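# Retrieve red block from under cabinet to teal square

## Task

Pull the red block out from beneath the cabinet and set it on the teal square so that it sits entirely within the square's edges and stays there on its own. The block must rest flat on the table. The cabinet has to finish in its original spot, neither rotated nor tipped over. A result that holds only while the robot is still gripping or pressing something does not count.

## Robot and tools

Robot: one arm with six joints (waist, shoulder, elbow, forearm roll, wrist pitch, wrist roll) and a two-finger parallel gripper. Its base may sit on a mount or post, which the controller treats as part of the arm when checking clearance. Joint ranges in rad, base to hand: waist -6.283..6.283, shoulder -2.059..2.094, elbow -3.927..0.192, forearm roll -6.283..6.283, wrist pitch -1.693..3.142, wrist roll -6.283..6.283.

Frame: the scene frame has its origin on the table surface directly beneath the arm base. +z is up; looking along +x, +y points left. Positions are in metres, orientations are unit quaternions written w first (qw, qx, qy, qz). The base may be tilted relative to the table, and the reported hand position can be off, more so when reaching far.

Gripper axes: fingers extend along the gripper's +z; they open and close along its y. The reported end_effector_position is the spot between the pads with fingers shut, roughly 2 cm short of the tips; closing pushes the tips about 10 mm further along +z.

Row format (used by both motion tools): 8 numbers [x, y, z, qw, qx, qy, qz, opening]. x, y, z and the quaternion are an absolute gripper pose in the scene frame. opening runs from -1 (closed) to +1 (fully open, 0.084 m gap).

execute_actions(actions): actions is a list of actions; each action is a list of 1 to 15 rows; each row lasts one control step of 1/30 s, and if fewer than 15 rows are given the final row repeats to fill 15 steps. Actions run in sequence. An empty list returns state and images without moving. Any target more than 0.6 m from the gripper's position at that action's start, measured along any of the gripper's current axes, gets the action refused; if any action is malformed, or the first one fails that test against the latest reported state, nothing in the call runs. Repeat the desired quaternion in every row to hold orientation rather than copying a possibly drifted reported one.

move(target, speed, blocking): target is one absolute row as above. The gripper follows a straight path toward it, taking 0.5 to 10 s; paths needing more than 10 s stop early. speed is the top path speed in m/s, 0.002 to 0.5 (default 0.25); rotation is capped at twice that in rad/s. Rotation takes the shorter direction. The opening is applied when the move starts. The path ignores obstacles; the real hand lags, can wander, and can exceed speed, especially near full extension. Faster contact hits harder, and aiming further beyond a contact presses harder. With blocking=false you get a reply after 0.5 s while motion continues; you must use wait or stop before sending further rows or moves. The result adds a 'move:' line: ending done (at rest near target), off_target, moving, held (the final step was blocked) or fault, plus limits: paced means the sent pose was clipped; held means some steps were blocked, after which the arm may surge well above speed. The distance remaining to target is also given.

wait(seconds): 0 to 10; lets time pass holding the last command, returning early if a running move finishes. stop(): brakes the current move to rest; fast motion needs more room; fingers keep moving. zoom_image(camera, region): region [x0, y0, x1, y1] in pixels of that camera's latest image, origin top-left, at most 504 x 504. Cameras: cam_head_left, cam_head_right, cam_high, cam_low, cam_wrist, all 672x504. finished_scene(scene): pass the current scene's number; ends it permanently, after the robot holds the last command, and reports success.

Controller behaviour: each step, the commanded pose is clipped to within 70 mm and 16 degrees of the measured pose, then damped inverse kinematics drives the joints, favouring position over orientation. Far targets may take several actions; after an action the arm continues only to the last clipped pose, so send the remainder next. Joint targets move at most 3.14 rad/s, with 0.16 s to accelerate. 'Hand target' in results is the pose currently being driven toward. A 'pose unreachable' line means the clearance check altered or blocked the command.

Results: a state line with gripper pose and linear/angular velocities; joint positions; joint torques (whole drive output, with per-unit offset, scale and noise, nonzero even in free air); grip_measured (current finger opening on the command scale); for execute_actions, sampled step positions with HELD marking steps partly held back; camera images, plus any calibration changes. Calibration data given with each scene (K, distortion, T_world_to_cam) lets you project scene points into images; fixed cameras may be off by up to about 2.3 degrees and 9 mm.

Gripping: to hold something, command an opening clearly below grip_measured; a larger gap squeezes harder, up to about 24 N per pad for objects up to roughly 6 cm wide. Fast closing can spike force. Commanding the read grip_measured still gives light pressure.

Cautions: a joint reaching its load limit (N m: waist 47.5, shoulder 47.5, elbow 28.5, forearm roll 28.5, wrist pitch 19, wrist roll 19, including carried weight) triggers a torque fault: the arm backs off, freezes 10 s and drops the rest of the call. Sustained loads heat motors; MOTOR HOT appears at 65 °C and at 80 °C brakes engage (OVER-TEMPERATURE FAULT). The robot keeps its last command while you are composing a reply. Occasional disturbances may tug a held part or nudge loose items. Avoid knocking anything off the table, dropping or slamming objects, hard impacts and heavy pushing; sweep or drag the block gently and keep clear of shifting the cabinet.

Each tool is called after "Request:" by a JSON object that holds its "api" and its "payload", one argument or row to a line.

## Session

Request:
{"api": "execute_actions", "payload": {
  "actions": []
}}

Scene clock: 0.00 s.
end_effector_position=(+0.2997, +0.3922, +0.2922) grip_measured=+1.00 end_effector_quat_wxyz=(-0.001, +0.931, -0.366, -0.001) end_effector_velocity=(-0.000, +0.000, +0.000) end_effector_angular_velocity=(+0.001, +0.001, +0.001)
Joint positions: [ 2.041 -1.261 -0.489 -1.028  1.674  2.796  0.084]
Joint velocities: [ 0.001 -0.    -0.    -0.    -0.    -0.     0.   ]
Joint torques (N m, as the arm reports them, + toward a larger angle): no reading
Motor temperatures (°C, as the motors report them): [33 31 35 34 36 35]
Hand target: +0.300, +0.392, +0.292; -0.001, +0.931, -0.366, -0.001
camera_calibration (this result's frames):
cam_wrist: T_world_to_cam=[[-0.684755, -0.728681, -0.0116235, 0.527697], [-0.728317, 0.684803, -0.0244869, 0.0285099], [0.0258029, -0.00830195, -0.999633, 0.416605], [0, 0, 0, 1]] pos_world=[0.371358, 0.368457, 0.423284]

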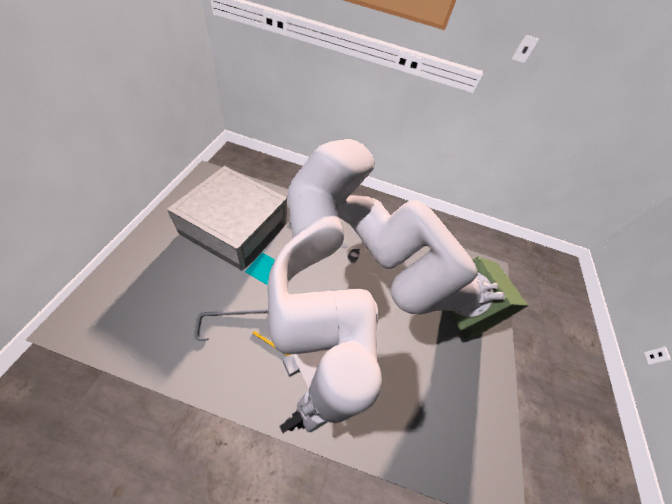

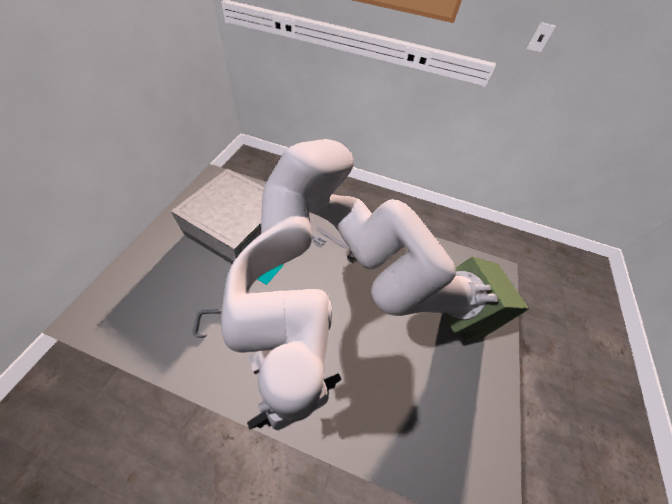

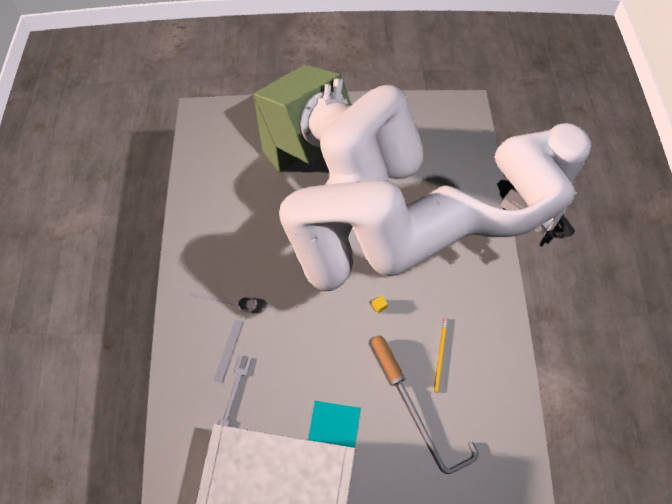

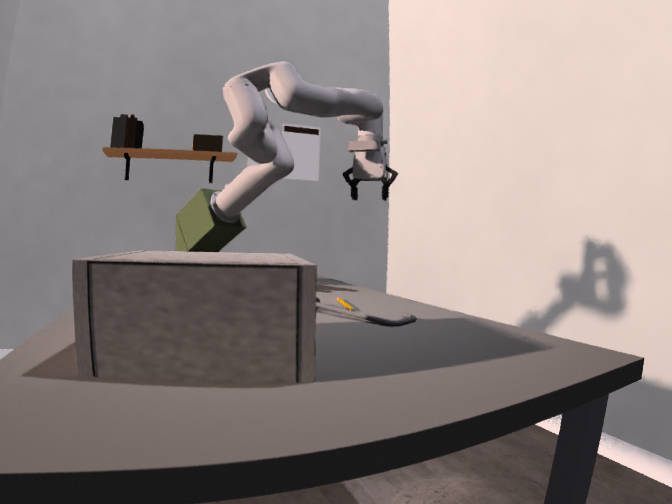

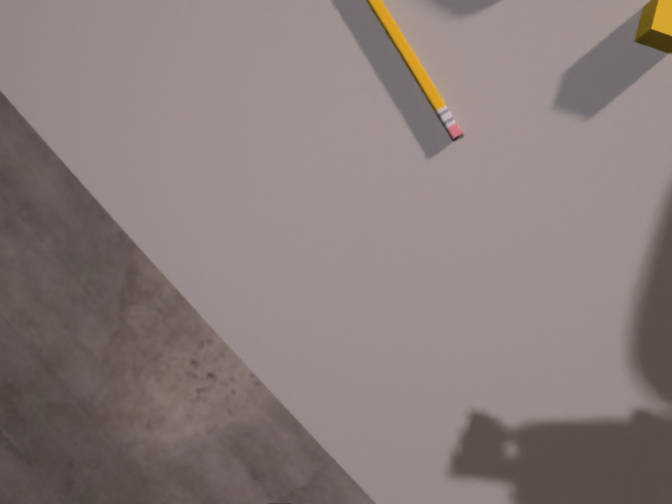

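Request:
{"api": "zoom_image", "payload": {
  "camera": "cam_high",
  "region": [170, 270, 500, 504]
}}

Region (170, 270, 500, 504) of cam_high's 672x504 image, scaled by 1.527, with more detail than that image has; it fills the top 357 rows of this view, and the rest is white.

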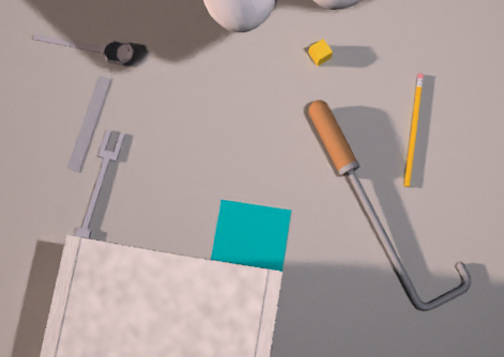

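Request:
{"api": "move", "payload": {
  "target": [0.40, 0.33, 0.13, 0, -0.643, 0.766, 0, 1],
  "speed": 0.3
}}

Scene clock: 15.47 s.
end_effector_position=(+0.4008, +0.3303, +0.1300) grip_measured=+1.00 end_effector_quat_wxyz=(+0.001, -0.644, +0.765, -0.001) end_effector_velocity=(-0.000, -0.001, -0.001) end_effector_angular_velocity=(+0.001, +0.002, -0.002)
Joint positions: [ 0.552 -1.057 -0.263 -0.272  0.313  2.674  0.084]
Joint velocities: [-0.002  0.003  0.001  0.008 -0.003 -0.006  0.   ]
Joint torques (N m, as the arm reports them, + toward a larger angle): [  0.43 -16.24  -9.96  -1.01  -1.83   0.34]
Motor temperatures (°C, as the motors report them): [33 31 36 34 36 35]
Hand target: +0.401, +0.330, +0.130; +0.001, -0.644, +0.765, -0.001
Off the commanded pose: 0.001 m, 0 deg.
move: done
camera_calibration (this result's frames):
cam_wrist: T_world_to_cam=[[-0.984223, 0.1765, -0.0123937, 0.37104], [0.176769, 0.983917, -0.0257073, -0.320852], [0.00765698, -0.0274925, -0.999593, 0.264936], [0, 0, 0, 1]] pos_world=[0.419874, 0.257487, 0.261178]

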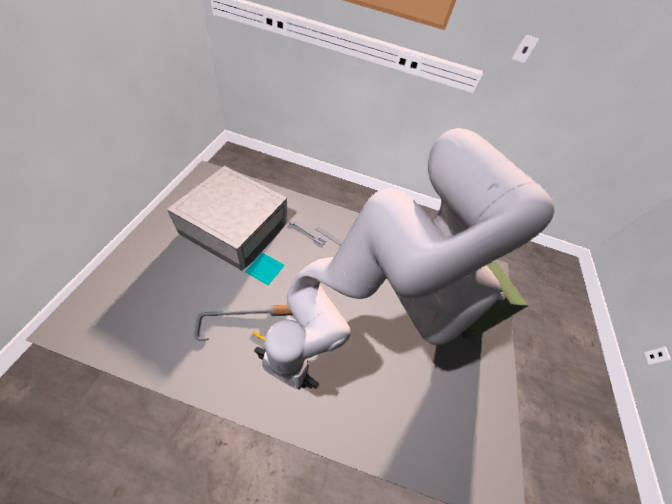

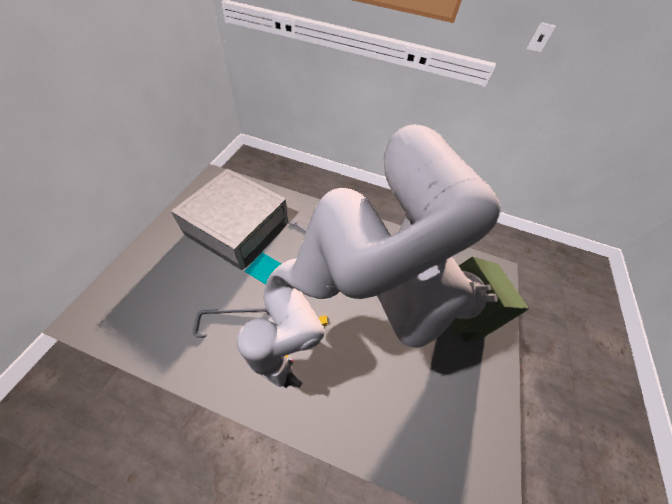

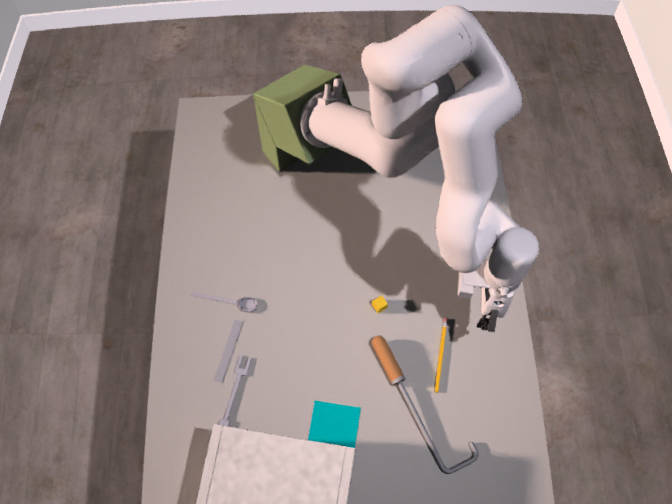

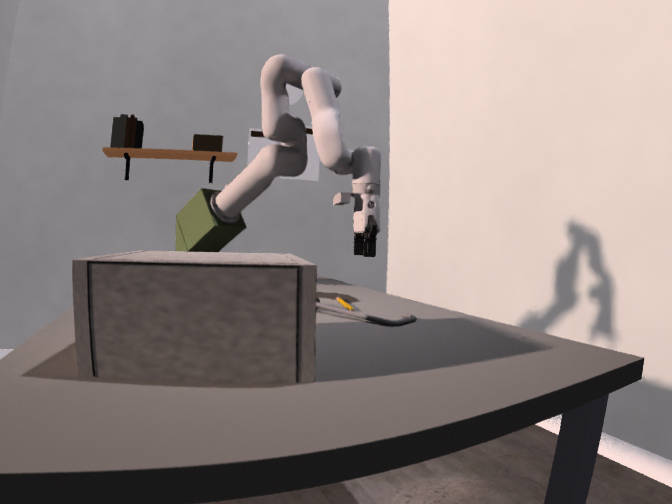

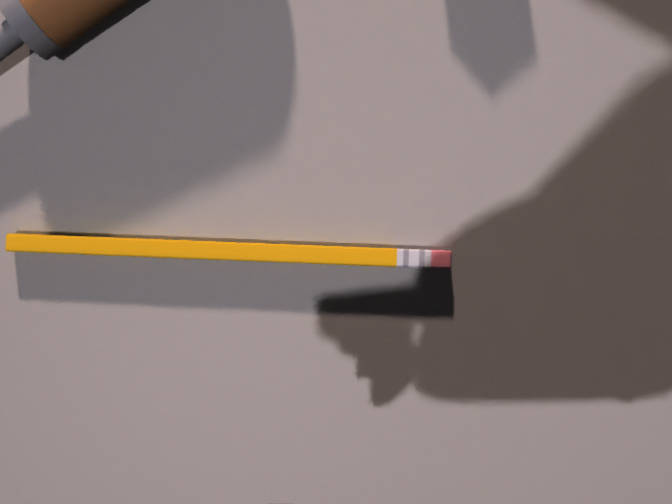

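Now over the handle.

Request:
{"api": "move", "payload": {
  "target": [0.51, 0.135, 0.13, 0, -0.204, 0.979, 0, 1],
  "speed": 0.3
}}

Scene clock: 18.13 s.
end_effector_position=(+0.5101, +0.1344, +0.1298) grip_measured=+1.00 end_effector_quat_wxyz=(-0.000, -0.205, +0.979, -0.001) end_effector_velocity=(+0.000, +0.000, +0.000) end_effector_angular_velocity=(+0.003, +0.001, -0.002)
Joint positions: [-0.204 -0.792 -0.459  1.064  0.636  1.997  0.084]
Joint velocities: [-0.003  0.002 -0.003  0.004  0.006 -0.003  0.   ]
Joint torques (N m, as the arm reports them, + toward a larger angle): [ -2.85 -16.81  -8.26  -1.04  -1.92   0.26]
Motor temperatures (°C, as the motors report them): [33 31 36 34 36 35]
Hand target: +0.510, +0.134, +0.130; -0.000, -0.204, +0.979, -0.001
Off the commanded pose: 0.001 m, 0 deg.
move: done
camera_calibration (this result's frames):
cam_wrist: T_world_to_cam=[[-0.395794, 0.918264, -0.0117568, 0.113375], [0.918103, 0.39537, -0.0277326, -0.446214], [-0.0208176, -0.0217704, -0.999546, 0.272297], [0, 0, 0, 1]] pos_world=[0.460212, 0.0782391, 0.261132]

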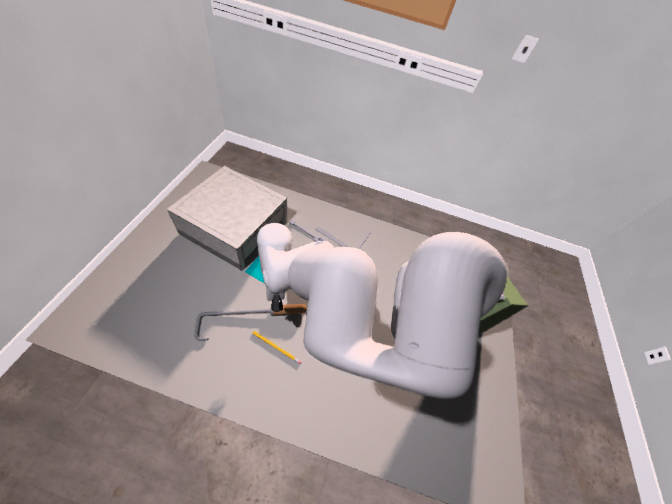

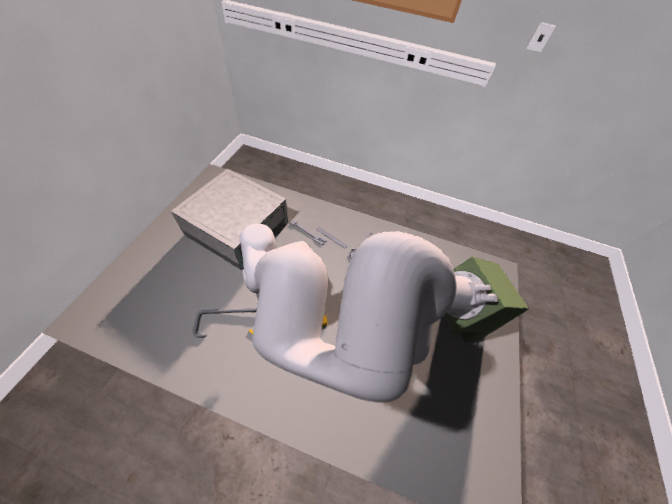

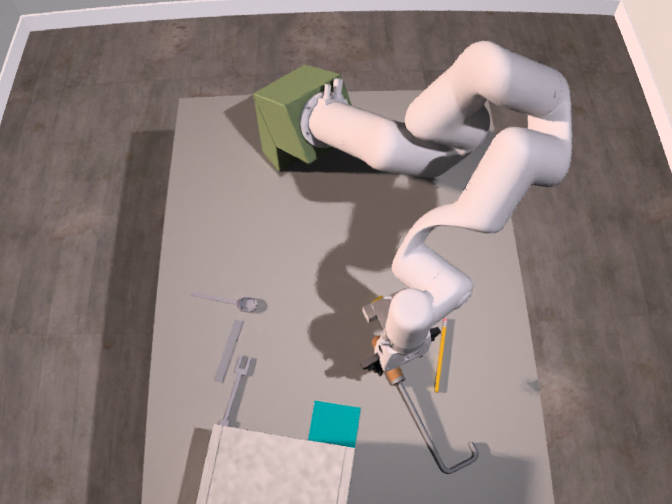

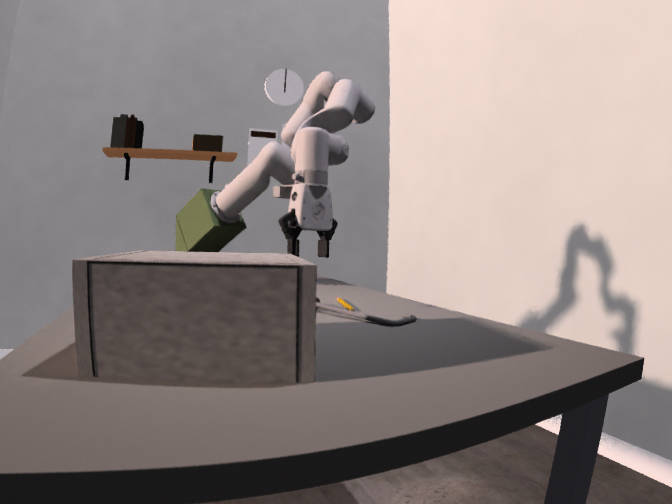

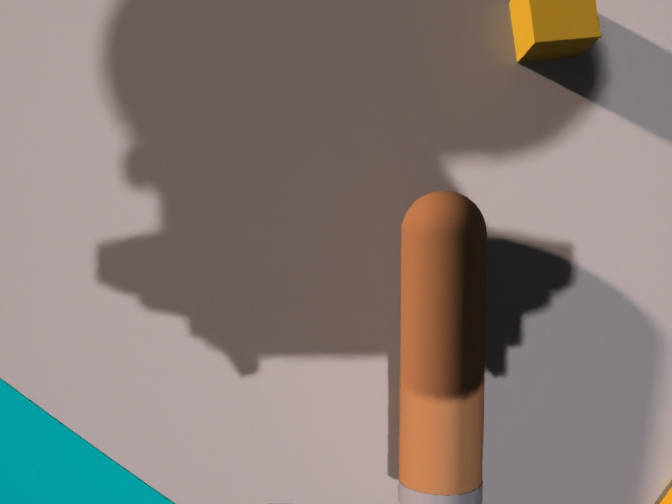

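Request:
{"api": "move", "payload": {
  "target": [0.51, -0.04, 0.11, 0.7044, 0.0616, 0.7044, -0.0616, 1],
  "speed": 0.35
}}

Scene clock: 23.63 s.
end_effector_position=(+0.5092, -0.0401, +0.1091) grip_measured=+1.00 end_effector_quat_wxyz=(+0.704, +0.063, +0.705, -0.060) end_effector_velocity=(-0.001, -0.001, -0.000) end_effector_angular_velocity=(-0.002, -0.002, -0.003)
Joint positions: [-0.011  0.406 -0.419  3.761  2.196  0.85   0.084]
Joint velocities: [ 0.001  0.005 -0.003  0.006  0.001  0.002 -0.   ]
Joint torques (N m, as the arm reports them, + toward a larger angle): [ -7.87 -14.95   8.42   1.68   1.22   0.24]
Motor temperatures (°C, as the motors report them): [33 31 36 34 36 35]
Hand target: +0.509, -0.040, +0.109; +0.704, +0.063, +0.705, -0.060
Off the commanded pose: 0.001 m, 0 deg.
move: done
camera_calibration (this result's frames):
cam_wrist: T_world_to_cam=[[0.18221, 0.983221, 0.00874009, -0.0209536], [0.0269832, -0.0138857, 0.999539, -0.0516514], [0.982889, -0.18189, -0.0290605, -0.375606], [0, 0, 0, 1]] pos_world=[0.374391, -0.0484343, 0.0408954]

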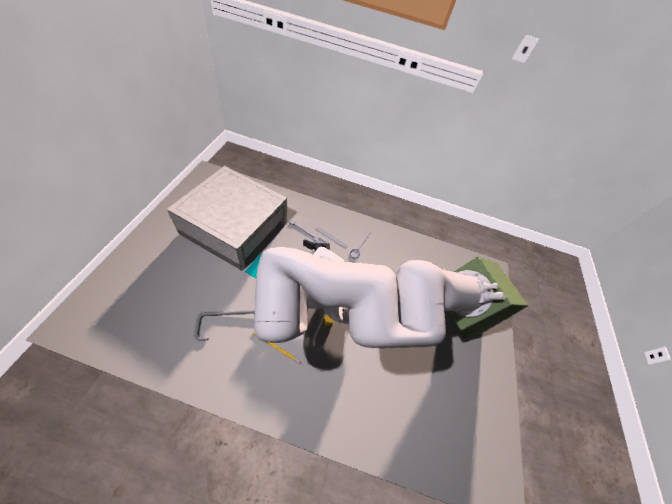

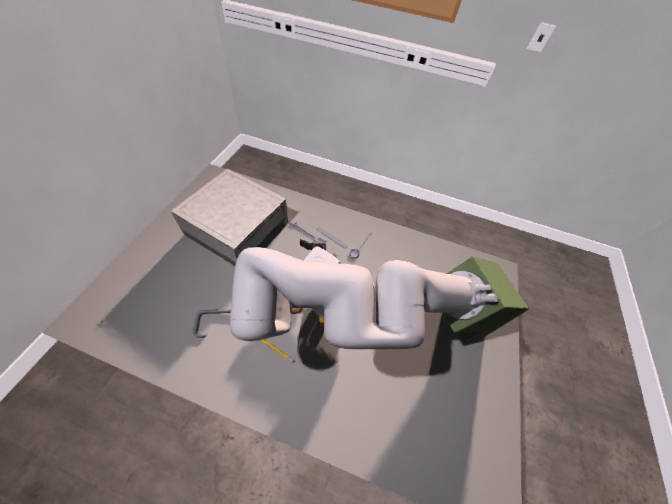

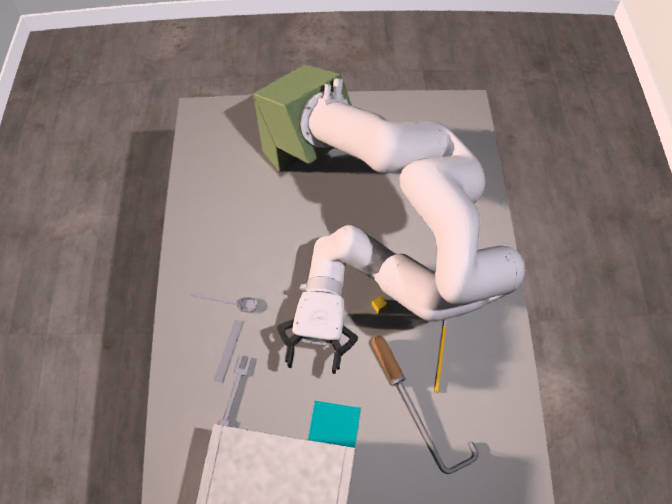

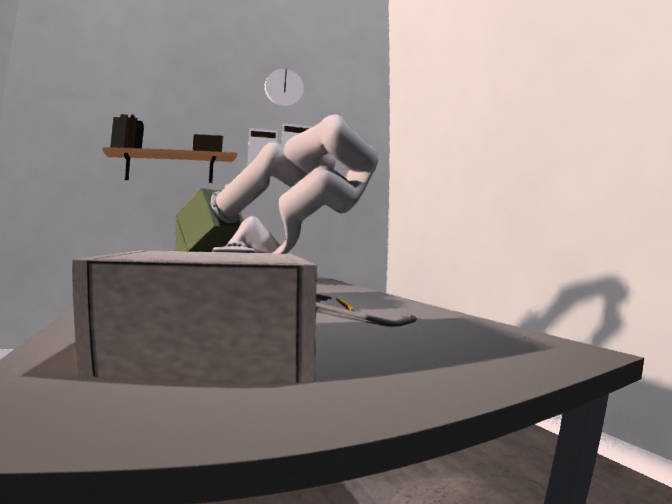

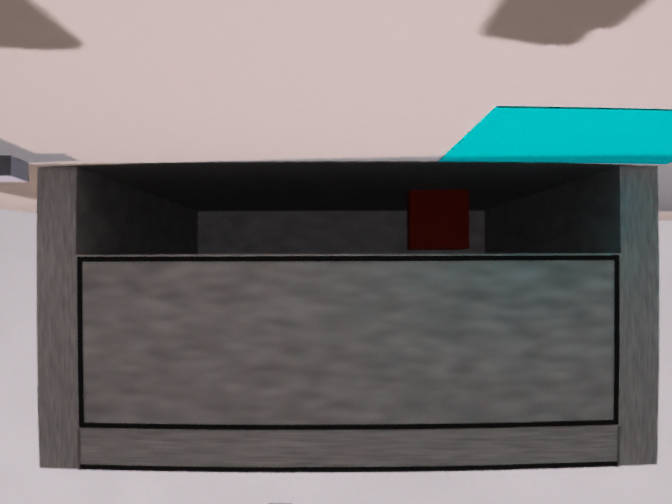

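Request:
{"api": "move", "payload": {
  "target": [0.463, 0.121, 0.09, 0.1024, -0.1983, 0.9745, 0.0208, 0.5],
  "speed": 0.35
}}

Request:
{"api": "move", "payload": {
  "target": [0.463, 0.121, 0.025, 0.1024, -0.1983, 0.9745, 0.0208, 0.4],
  "speed": 0.1
}}

Scene clock: 45.03 s.
end_effector_position=(+0.4636, +0.1210, +0.0910) grip_measured=+0.49 end_effector_quat_wxyz=(+0.103, -0.198, +0.975, +0.019) end_effector_velocity=(+0.001, +0.001, +0.000) end_effector_angular_velocity=(+0.004, +0.003, +0.002)
Joint positions: [-0.074 -0.752 -0.305  1.822  0.463  1.313  0.065]
Joint velocities: [-0.001 -0.001 -0.002 -0.012  0.005  0.011  0.   ]
Joint torques (N m, as the arm reports them, + toward a larger angle): [ -2.47 -15.26  -4.53  -1.12  -1.74   0.07]
Motor temperatures (°C, as the motors report them): [33 31 37 34 36 35]
Hand target: +0.464, +0.121, +0.091; +0.102, -0.198, +0.975, +0.019
Off the commanded pose: 0.001 m, 0 deg.
move: done
camera_calibration (this result's frames):
cam_wrist: T_world_to_cam=[[-0.382996, 0.923671, -0.0121106, 0.100185], [0.907604, 0.37871, 0.181198, -0.411378], [0.171954, 0.0584065, -0.983372, 0.13168], [0, 0, 0, 1]] pos_world=[0.389097, 0.0555642, 0.205244]

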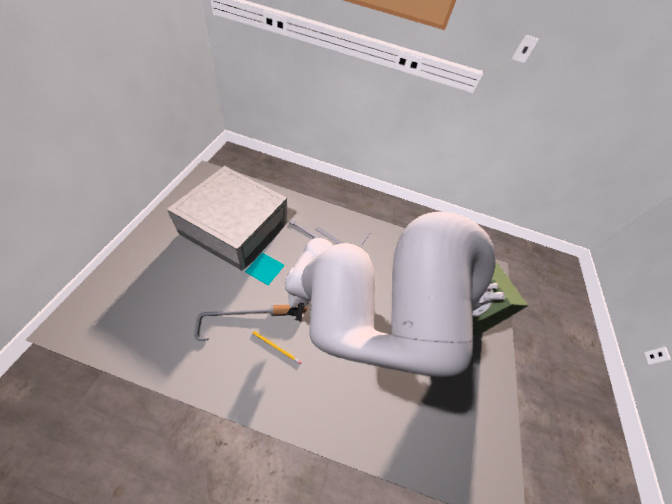

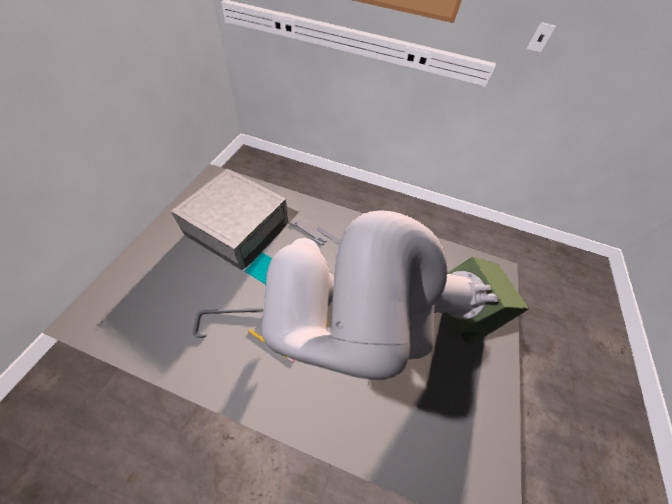

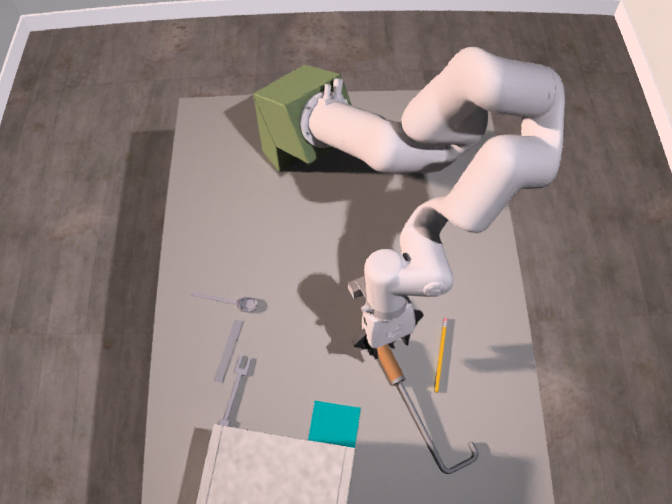

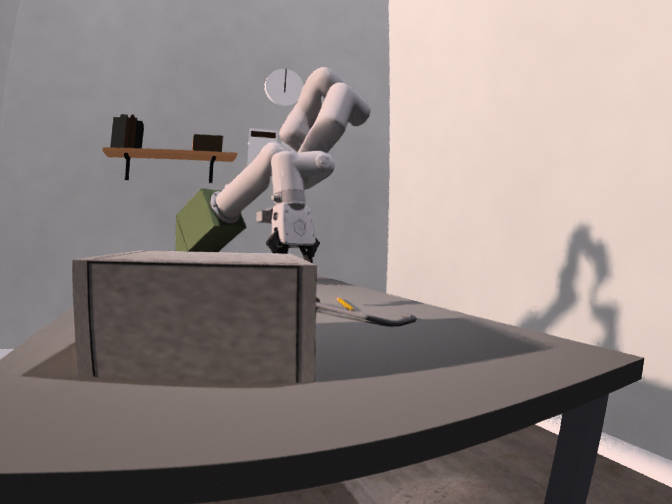

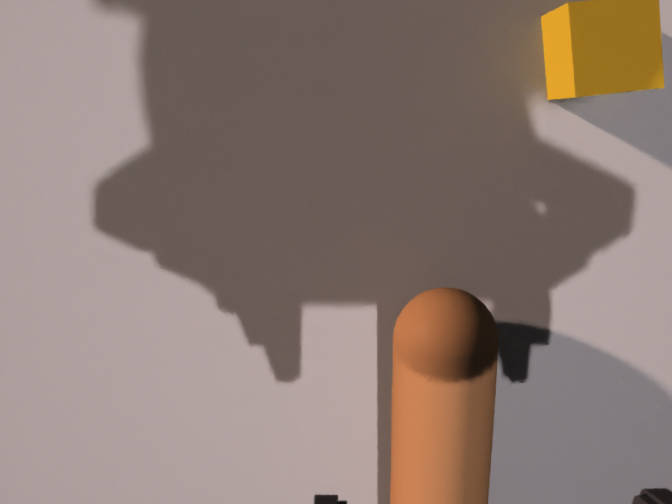

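Scene clock: 46.07 s.
end_effector_position=(+0.4630, +0.1211, +0.0249) grip_measured=+0.39 end_effector_quat_wxyz=(+0.102, -0.198, +0.975, +0.021) end_effector_velocity=(-0.000, +0.000, -0.001) end_effector_angular_velocity=(+0.000, -0.001, +0.000)
Joint positions: [-0.006 -0.441 -0.462  2.181  0.48   0.952  0.061]
Joint velocities: [ 0.001  0.002 -0.001  0.005  0.001 -0.005  0.   ]
Joint torques (N m, as the arm reports them, + toward a larger angle): [ -3.68 -19.12  -2.04  -1.4   -1.85   0.08]
Motor temperatures (°C, as the motors report them): [33 31 36 34 36 35]
Hand target: +0.463, +0.121, +0.025; +0.102, -0.198, +0.975, +0.021
Off the commanded pose: 0.000 m, 0 deg.
move: done
camera_calibration (this result's frames):
cam_wrist: T_world_to_cam=[[-0.384451, 0.923112, -0.0078929, 0.0997456], [0.907224, 0.379388, 0.181686, -0.398799], [0.170711, 0.0626889, -0.983325, 0.0669155], [0, 0, 0, 1]] pos_world=[0.388724, 0.0550282, 0.139043]

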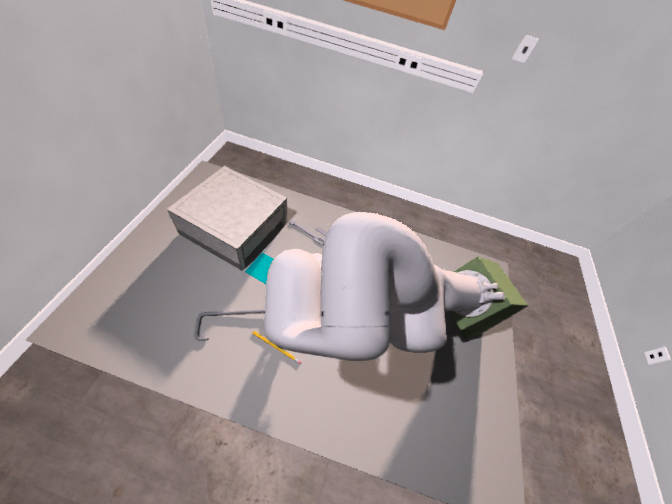

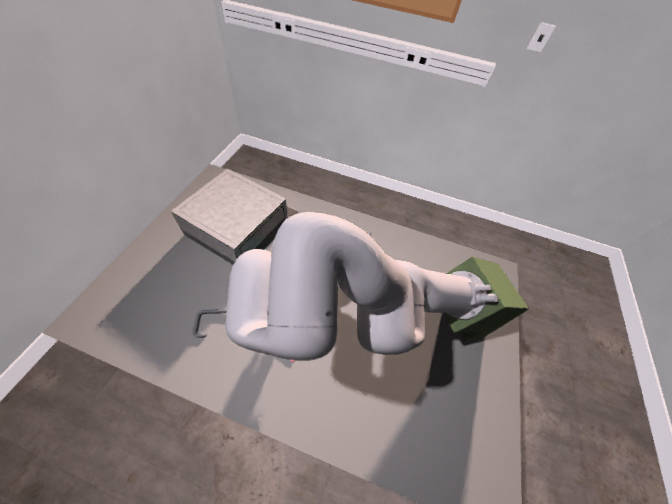

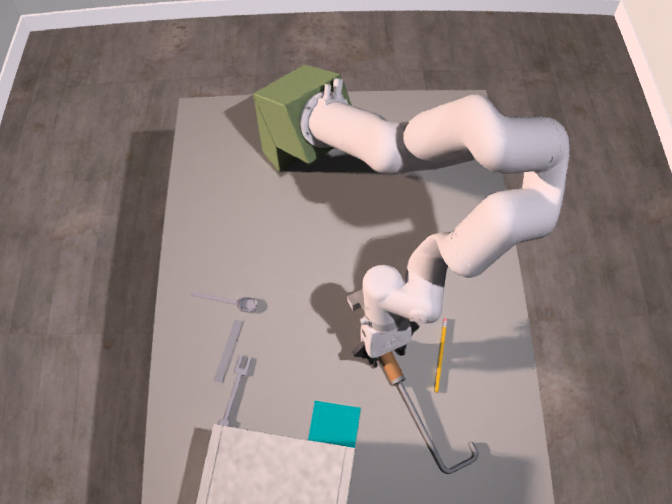

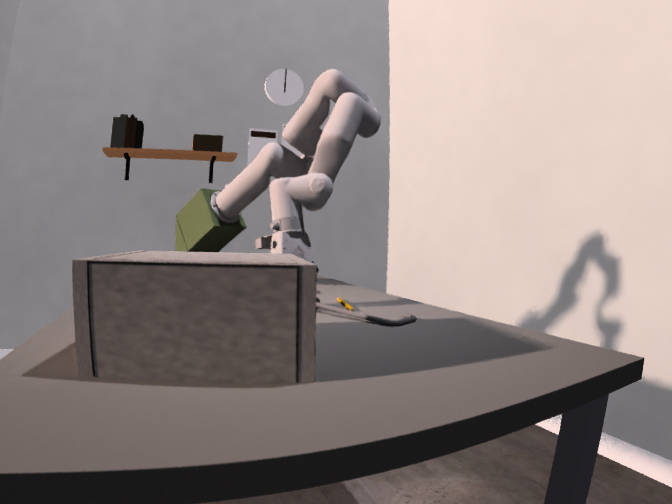

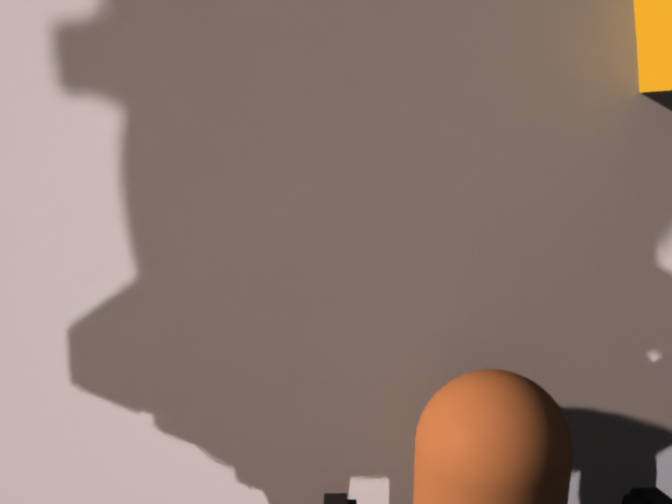

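Request:
{"api": "execute_actions", "payload": {
  "actions": [
    [[0.4635,0.120,0.025,0.1024,-0.1983,0.9745,0.0208,0.2],[0.464,0.119,0.025,0.1024,-0.1983,0.9745,0.0208,0.1],[0.464,0.1185,0.025,0.1024,-0.1983,0.9745,0.0208,0.0],[0.464,0.1185,0.025,0.1024,-0.1983,0.9745,0.0208,-0.1],[0.464,0.1185,0.025,0.1024,-0.1983,0.9745,0.0208,-0.15],[0.464,0.1185,0.025,0.1024,-0.1983,0.9745,0.0208,-0.2],[0.464,0.1185,0.025,0.1024,-0.1983,0.9745,0.0208,-0.25],[0.464,0.1185,0.025,0.1024,-0.1983,0.9745,0.0208,-0.3],[0.464,0.1185,0.025,0.1024,-0.1983,0.9745,0.0208,-0.35],[0.464,0.1185,0.025,0.1024,-0.1983,0.9745,0.0208,-0.4],[0.464,0.1185,0.025,0.1024,-0.1983,0.9745,0.0208,-0.5],[0.464,0.1185,0.025,0.1024,-0.1983,0.9745,0.0208,-0.6],[0.464,0.1185,0.025,0.1024,-0.1983,0.9745,0.0208,-0.7],[0.464,0.1185,0.025,0.1024,-0.1983,0.9745,0.0208,-0.85],[0.464,0.1185,0.025,0.1024,-0.1983,0.9745,0.0208,-1]],
    [[0.464,0.1185,0.025,0.1024,-0.1983,0.9745,0.0208,-1],[0.464,0.1185,0.025,0.1024,-0.1983,0.9745,0.0208,-1],[0.464,0.1185,0.025,0.1024,-0.1983,0.9745,0.0208,-1],[0.464,0.1185,0.025,0.1024,-0.1983,0.9745,0.0208,-1],[0.464,0.1185,0.025,0.1024,-0.1983,0.9745,0.0208,-1],[0.464,0.1185,0.025,0.1024,-0.1983,0.9745,0.0208,-1],[0.464,0.1185,0.026,0.1006,-0.1983,0.9747,0.0205,-1],[0.464,0.1185,0.027,0.0988,-0.1984,0.9749,0.0201,-1],[0.464,0.1185,0.028,0.097,-0.1984,0.9751,0.0197,-1],[0.464,0.1185,0.029,0.0952,-0.1984,0.9753,0.0194,-1],[0.464,0.1185,0.030,0.0934,-0.1985,0.9754,0.019,-1],[0.464,0.1185,0.031,0.0916,-0.1985,0.9756,0.0186,-1]]
  ]
}}

Request:
{"api": "move", "payload": {
  "target": [0.385, 0.048, 0.031, 0.0933, -0.0695, 0.9932, 0.0065, -1],
  "speed": 0.08
}}

Scene clock: 51.60 s.
end_effector_position=(+0.4643, +0.1186, +0.0305) grip_measured=-0.31 end_effector_quat_wxyz=(+0.093, -0.199, +0.975, +0.019) end_effector_velocity=(+0.001, +0.000, +0.012) end_effector_angular_velocity=(-0.014, +0.041, -0.000)
Joint positions: [-0.013 -0.46  -0.458  2.113  0.465  1.016  0.03 ]
Joint velocities: [ 0.003 -0.05   0.011 -0.146 -0.042  0.147 -0.   ]
Joint torques (N m, as the arm reports them, + toward a larger angle): [ -4.42 -17.92  -2.32  -0.47  -1.69   0.07]
Motor temperatures (°C, as the motors report them): [33 31 36 34 36 35]
Hand target: +0.464, +0.118, +0.031; +0.092, -0.199, +0.976, +0.018
Off the commanded pose: 0.001 m, 0 deg.
Step readings (end_effector_position; steps 1 to 15: 1st action; 16 to 30: 2nd action):
0: (+0.4628, +0.1210, +0.0248)
1: (+0.4628, +0.1210, +0.0248)
2: (+0.4630, +0.1208, +0.0248)
4: (+0.4637, +0.1196, +0.0250)
8: (+0.4639, +0.1185, +0.0250)
15: (+0.4640, +0.1185, +0.0250)
16: (+0.4640, +0.1185, +0.0250)
17: (+0.4640, +0.1185, +0.0250)
19: (+0.4640, +0.1185, +0.0250)
23: (+0.4639, +0.1185, +0.0252)
30: end_effector_position above
camera_calibration (this result's frames):
cam_wrist: T_world_to_cam=[[-0.384812, 0.922949, -0.00923214, 0.102767], [0.910008, 0.381051, 0.163359, -0.400986], [0.15429, 0.0544614, -0.986523, 0.0810338], [0, 0, 0, 1]] pos_world=[0.391944, 0.0535339, 0.146395]

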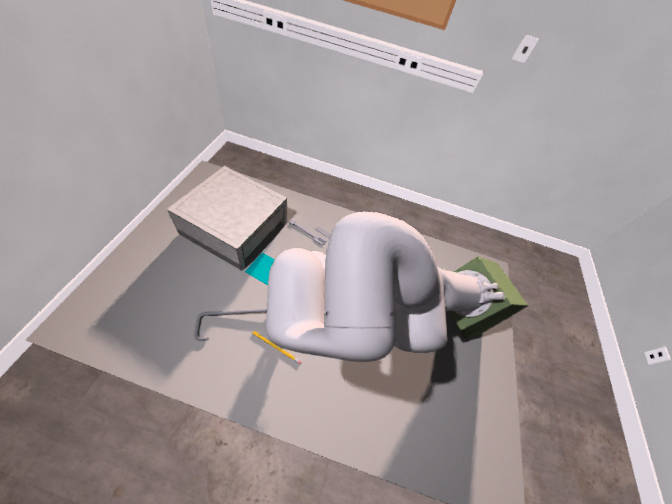

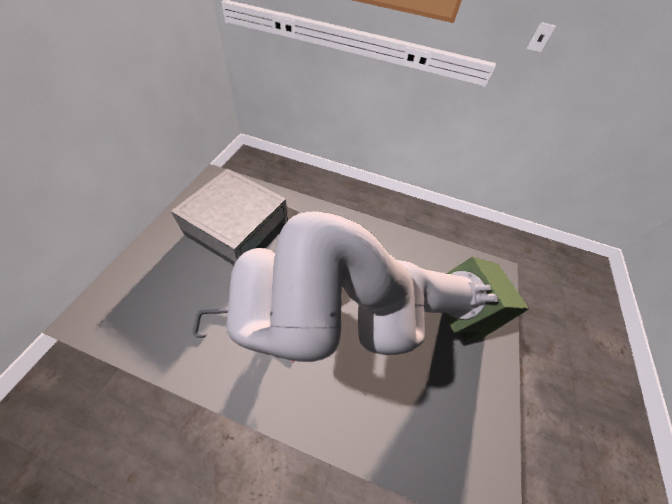

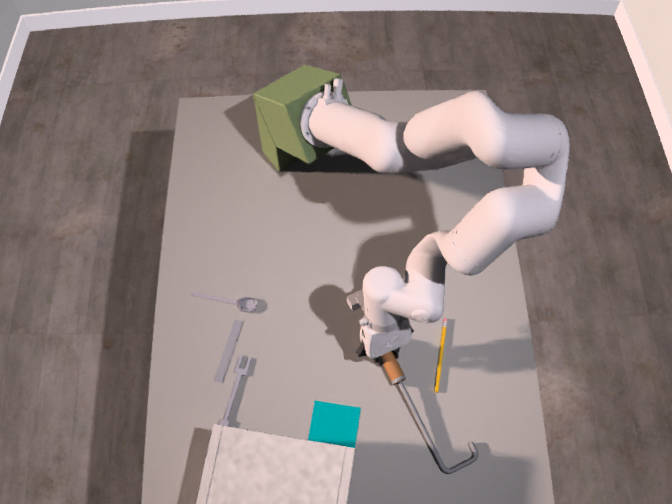

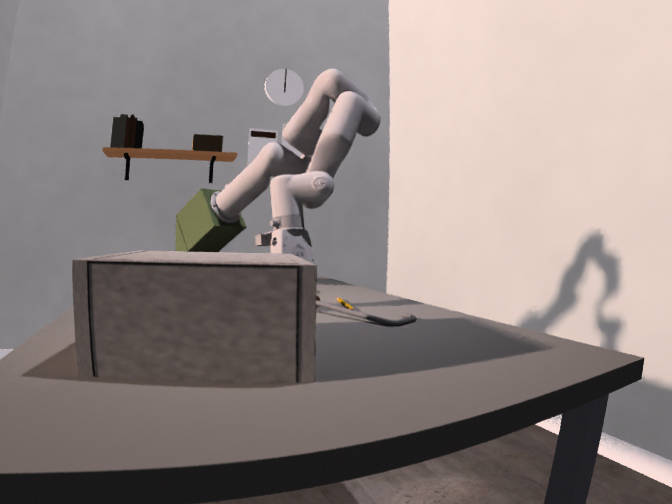

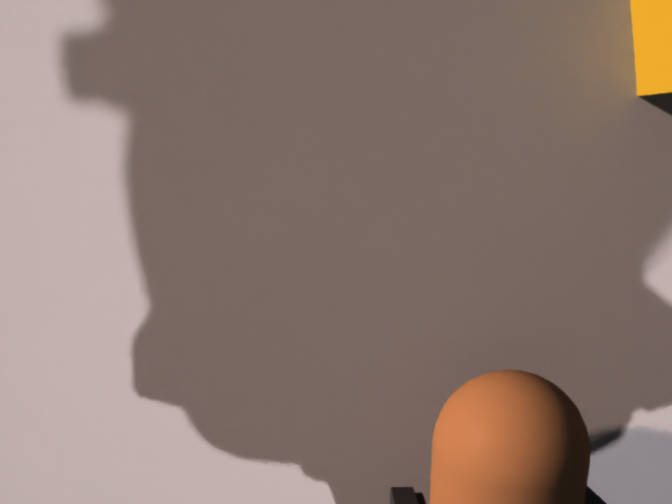

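Scene clock: 53.57 s.
end_effector_position=(+0.3851, +0.0479, +0.0309) grip_measured=-0.31 end_effector_quat_wxyz=(+0.093, -0.070, +0.993, +0.007) end_effector_velocity=(+0.001, -0.000, +0.000) end_effector_angular_velocity=(-0.000, -0.002, -0.001)
Joint positions: [-0.191 -0.391 -0.264  2.252  0.679  0.975  0.03 ]
Joint velocities: [-0.002  0.    -0.     0.     0.002 -0.    -0.   ]
Joint torques (N m, as the arm reports them, + toward a larger angle): [ -4.26 -14.03   0.95  -1.06  -1.65   0.09]
Motor temperatures (°C, as the motors report them): [33 31 36 34 36 35]
Hand target: +0.385, +0.048, +0.031; +0.093, -0.070, +0.993, +0.007
Off the commanded pose: 0.000 m, 0 deg.
move: done
camera_calibration (this result's frames):
cam_wrist: T_world_to_cam=[[-0.132682, 0.991125, -0.00816141, 0.0371876], [0.978258, 0.132274, 0.159736, -0.3163], [0.159398, 0.01321, -0.987126, 0.0975064], [0, 0, 0, 1]] pos_world=[0.298814, 0.00369274, 0.147079]

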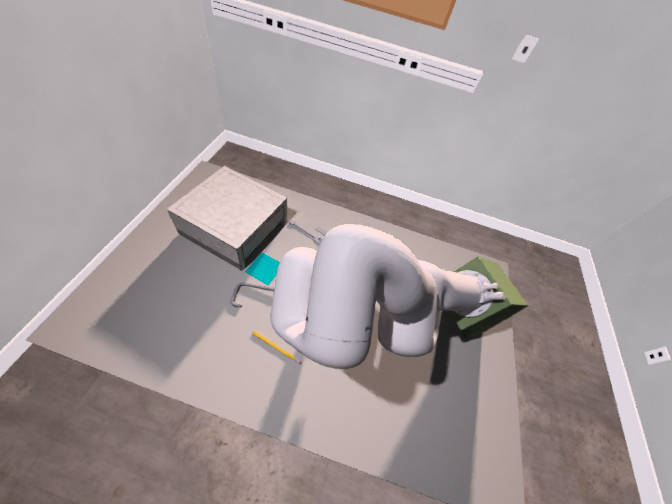

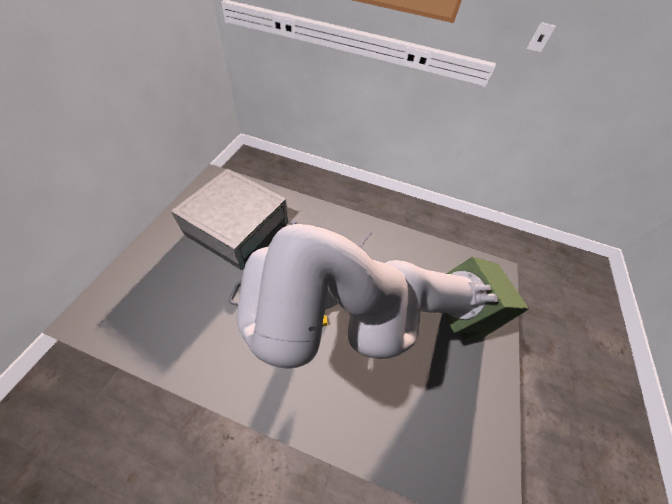

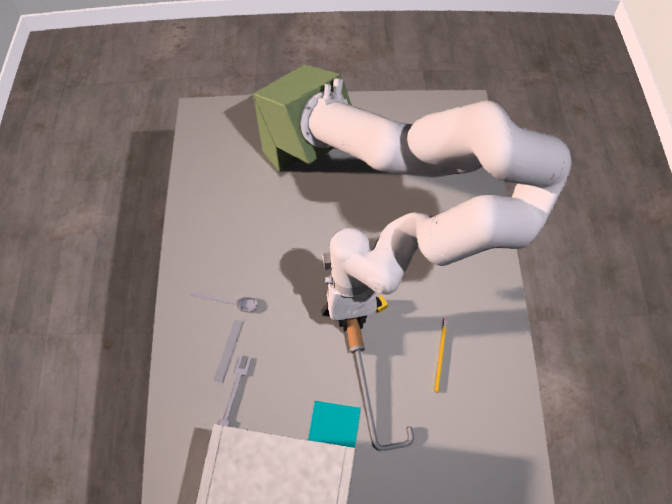

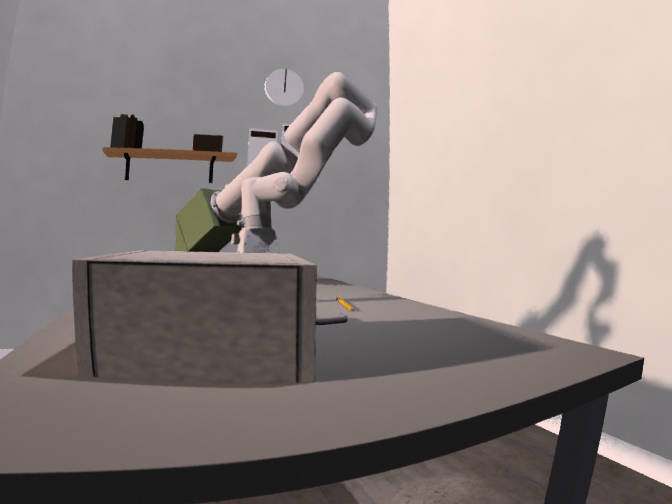

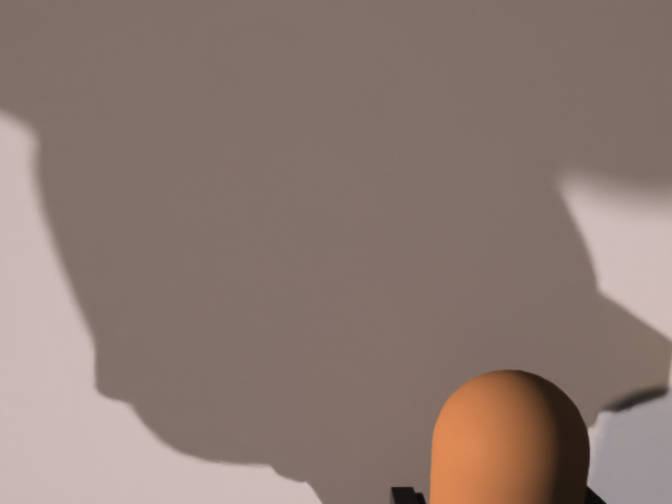

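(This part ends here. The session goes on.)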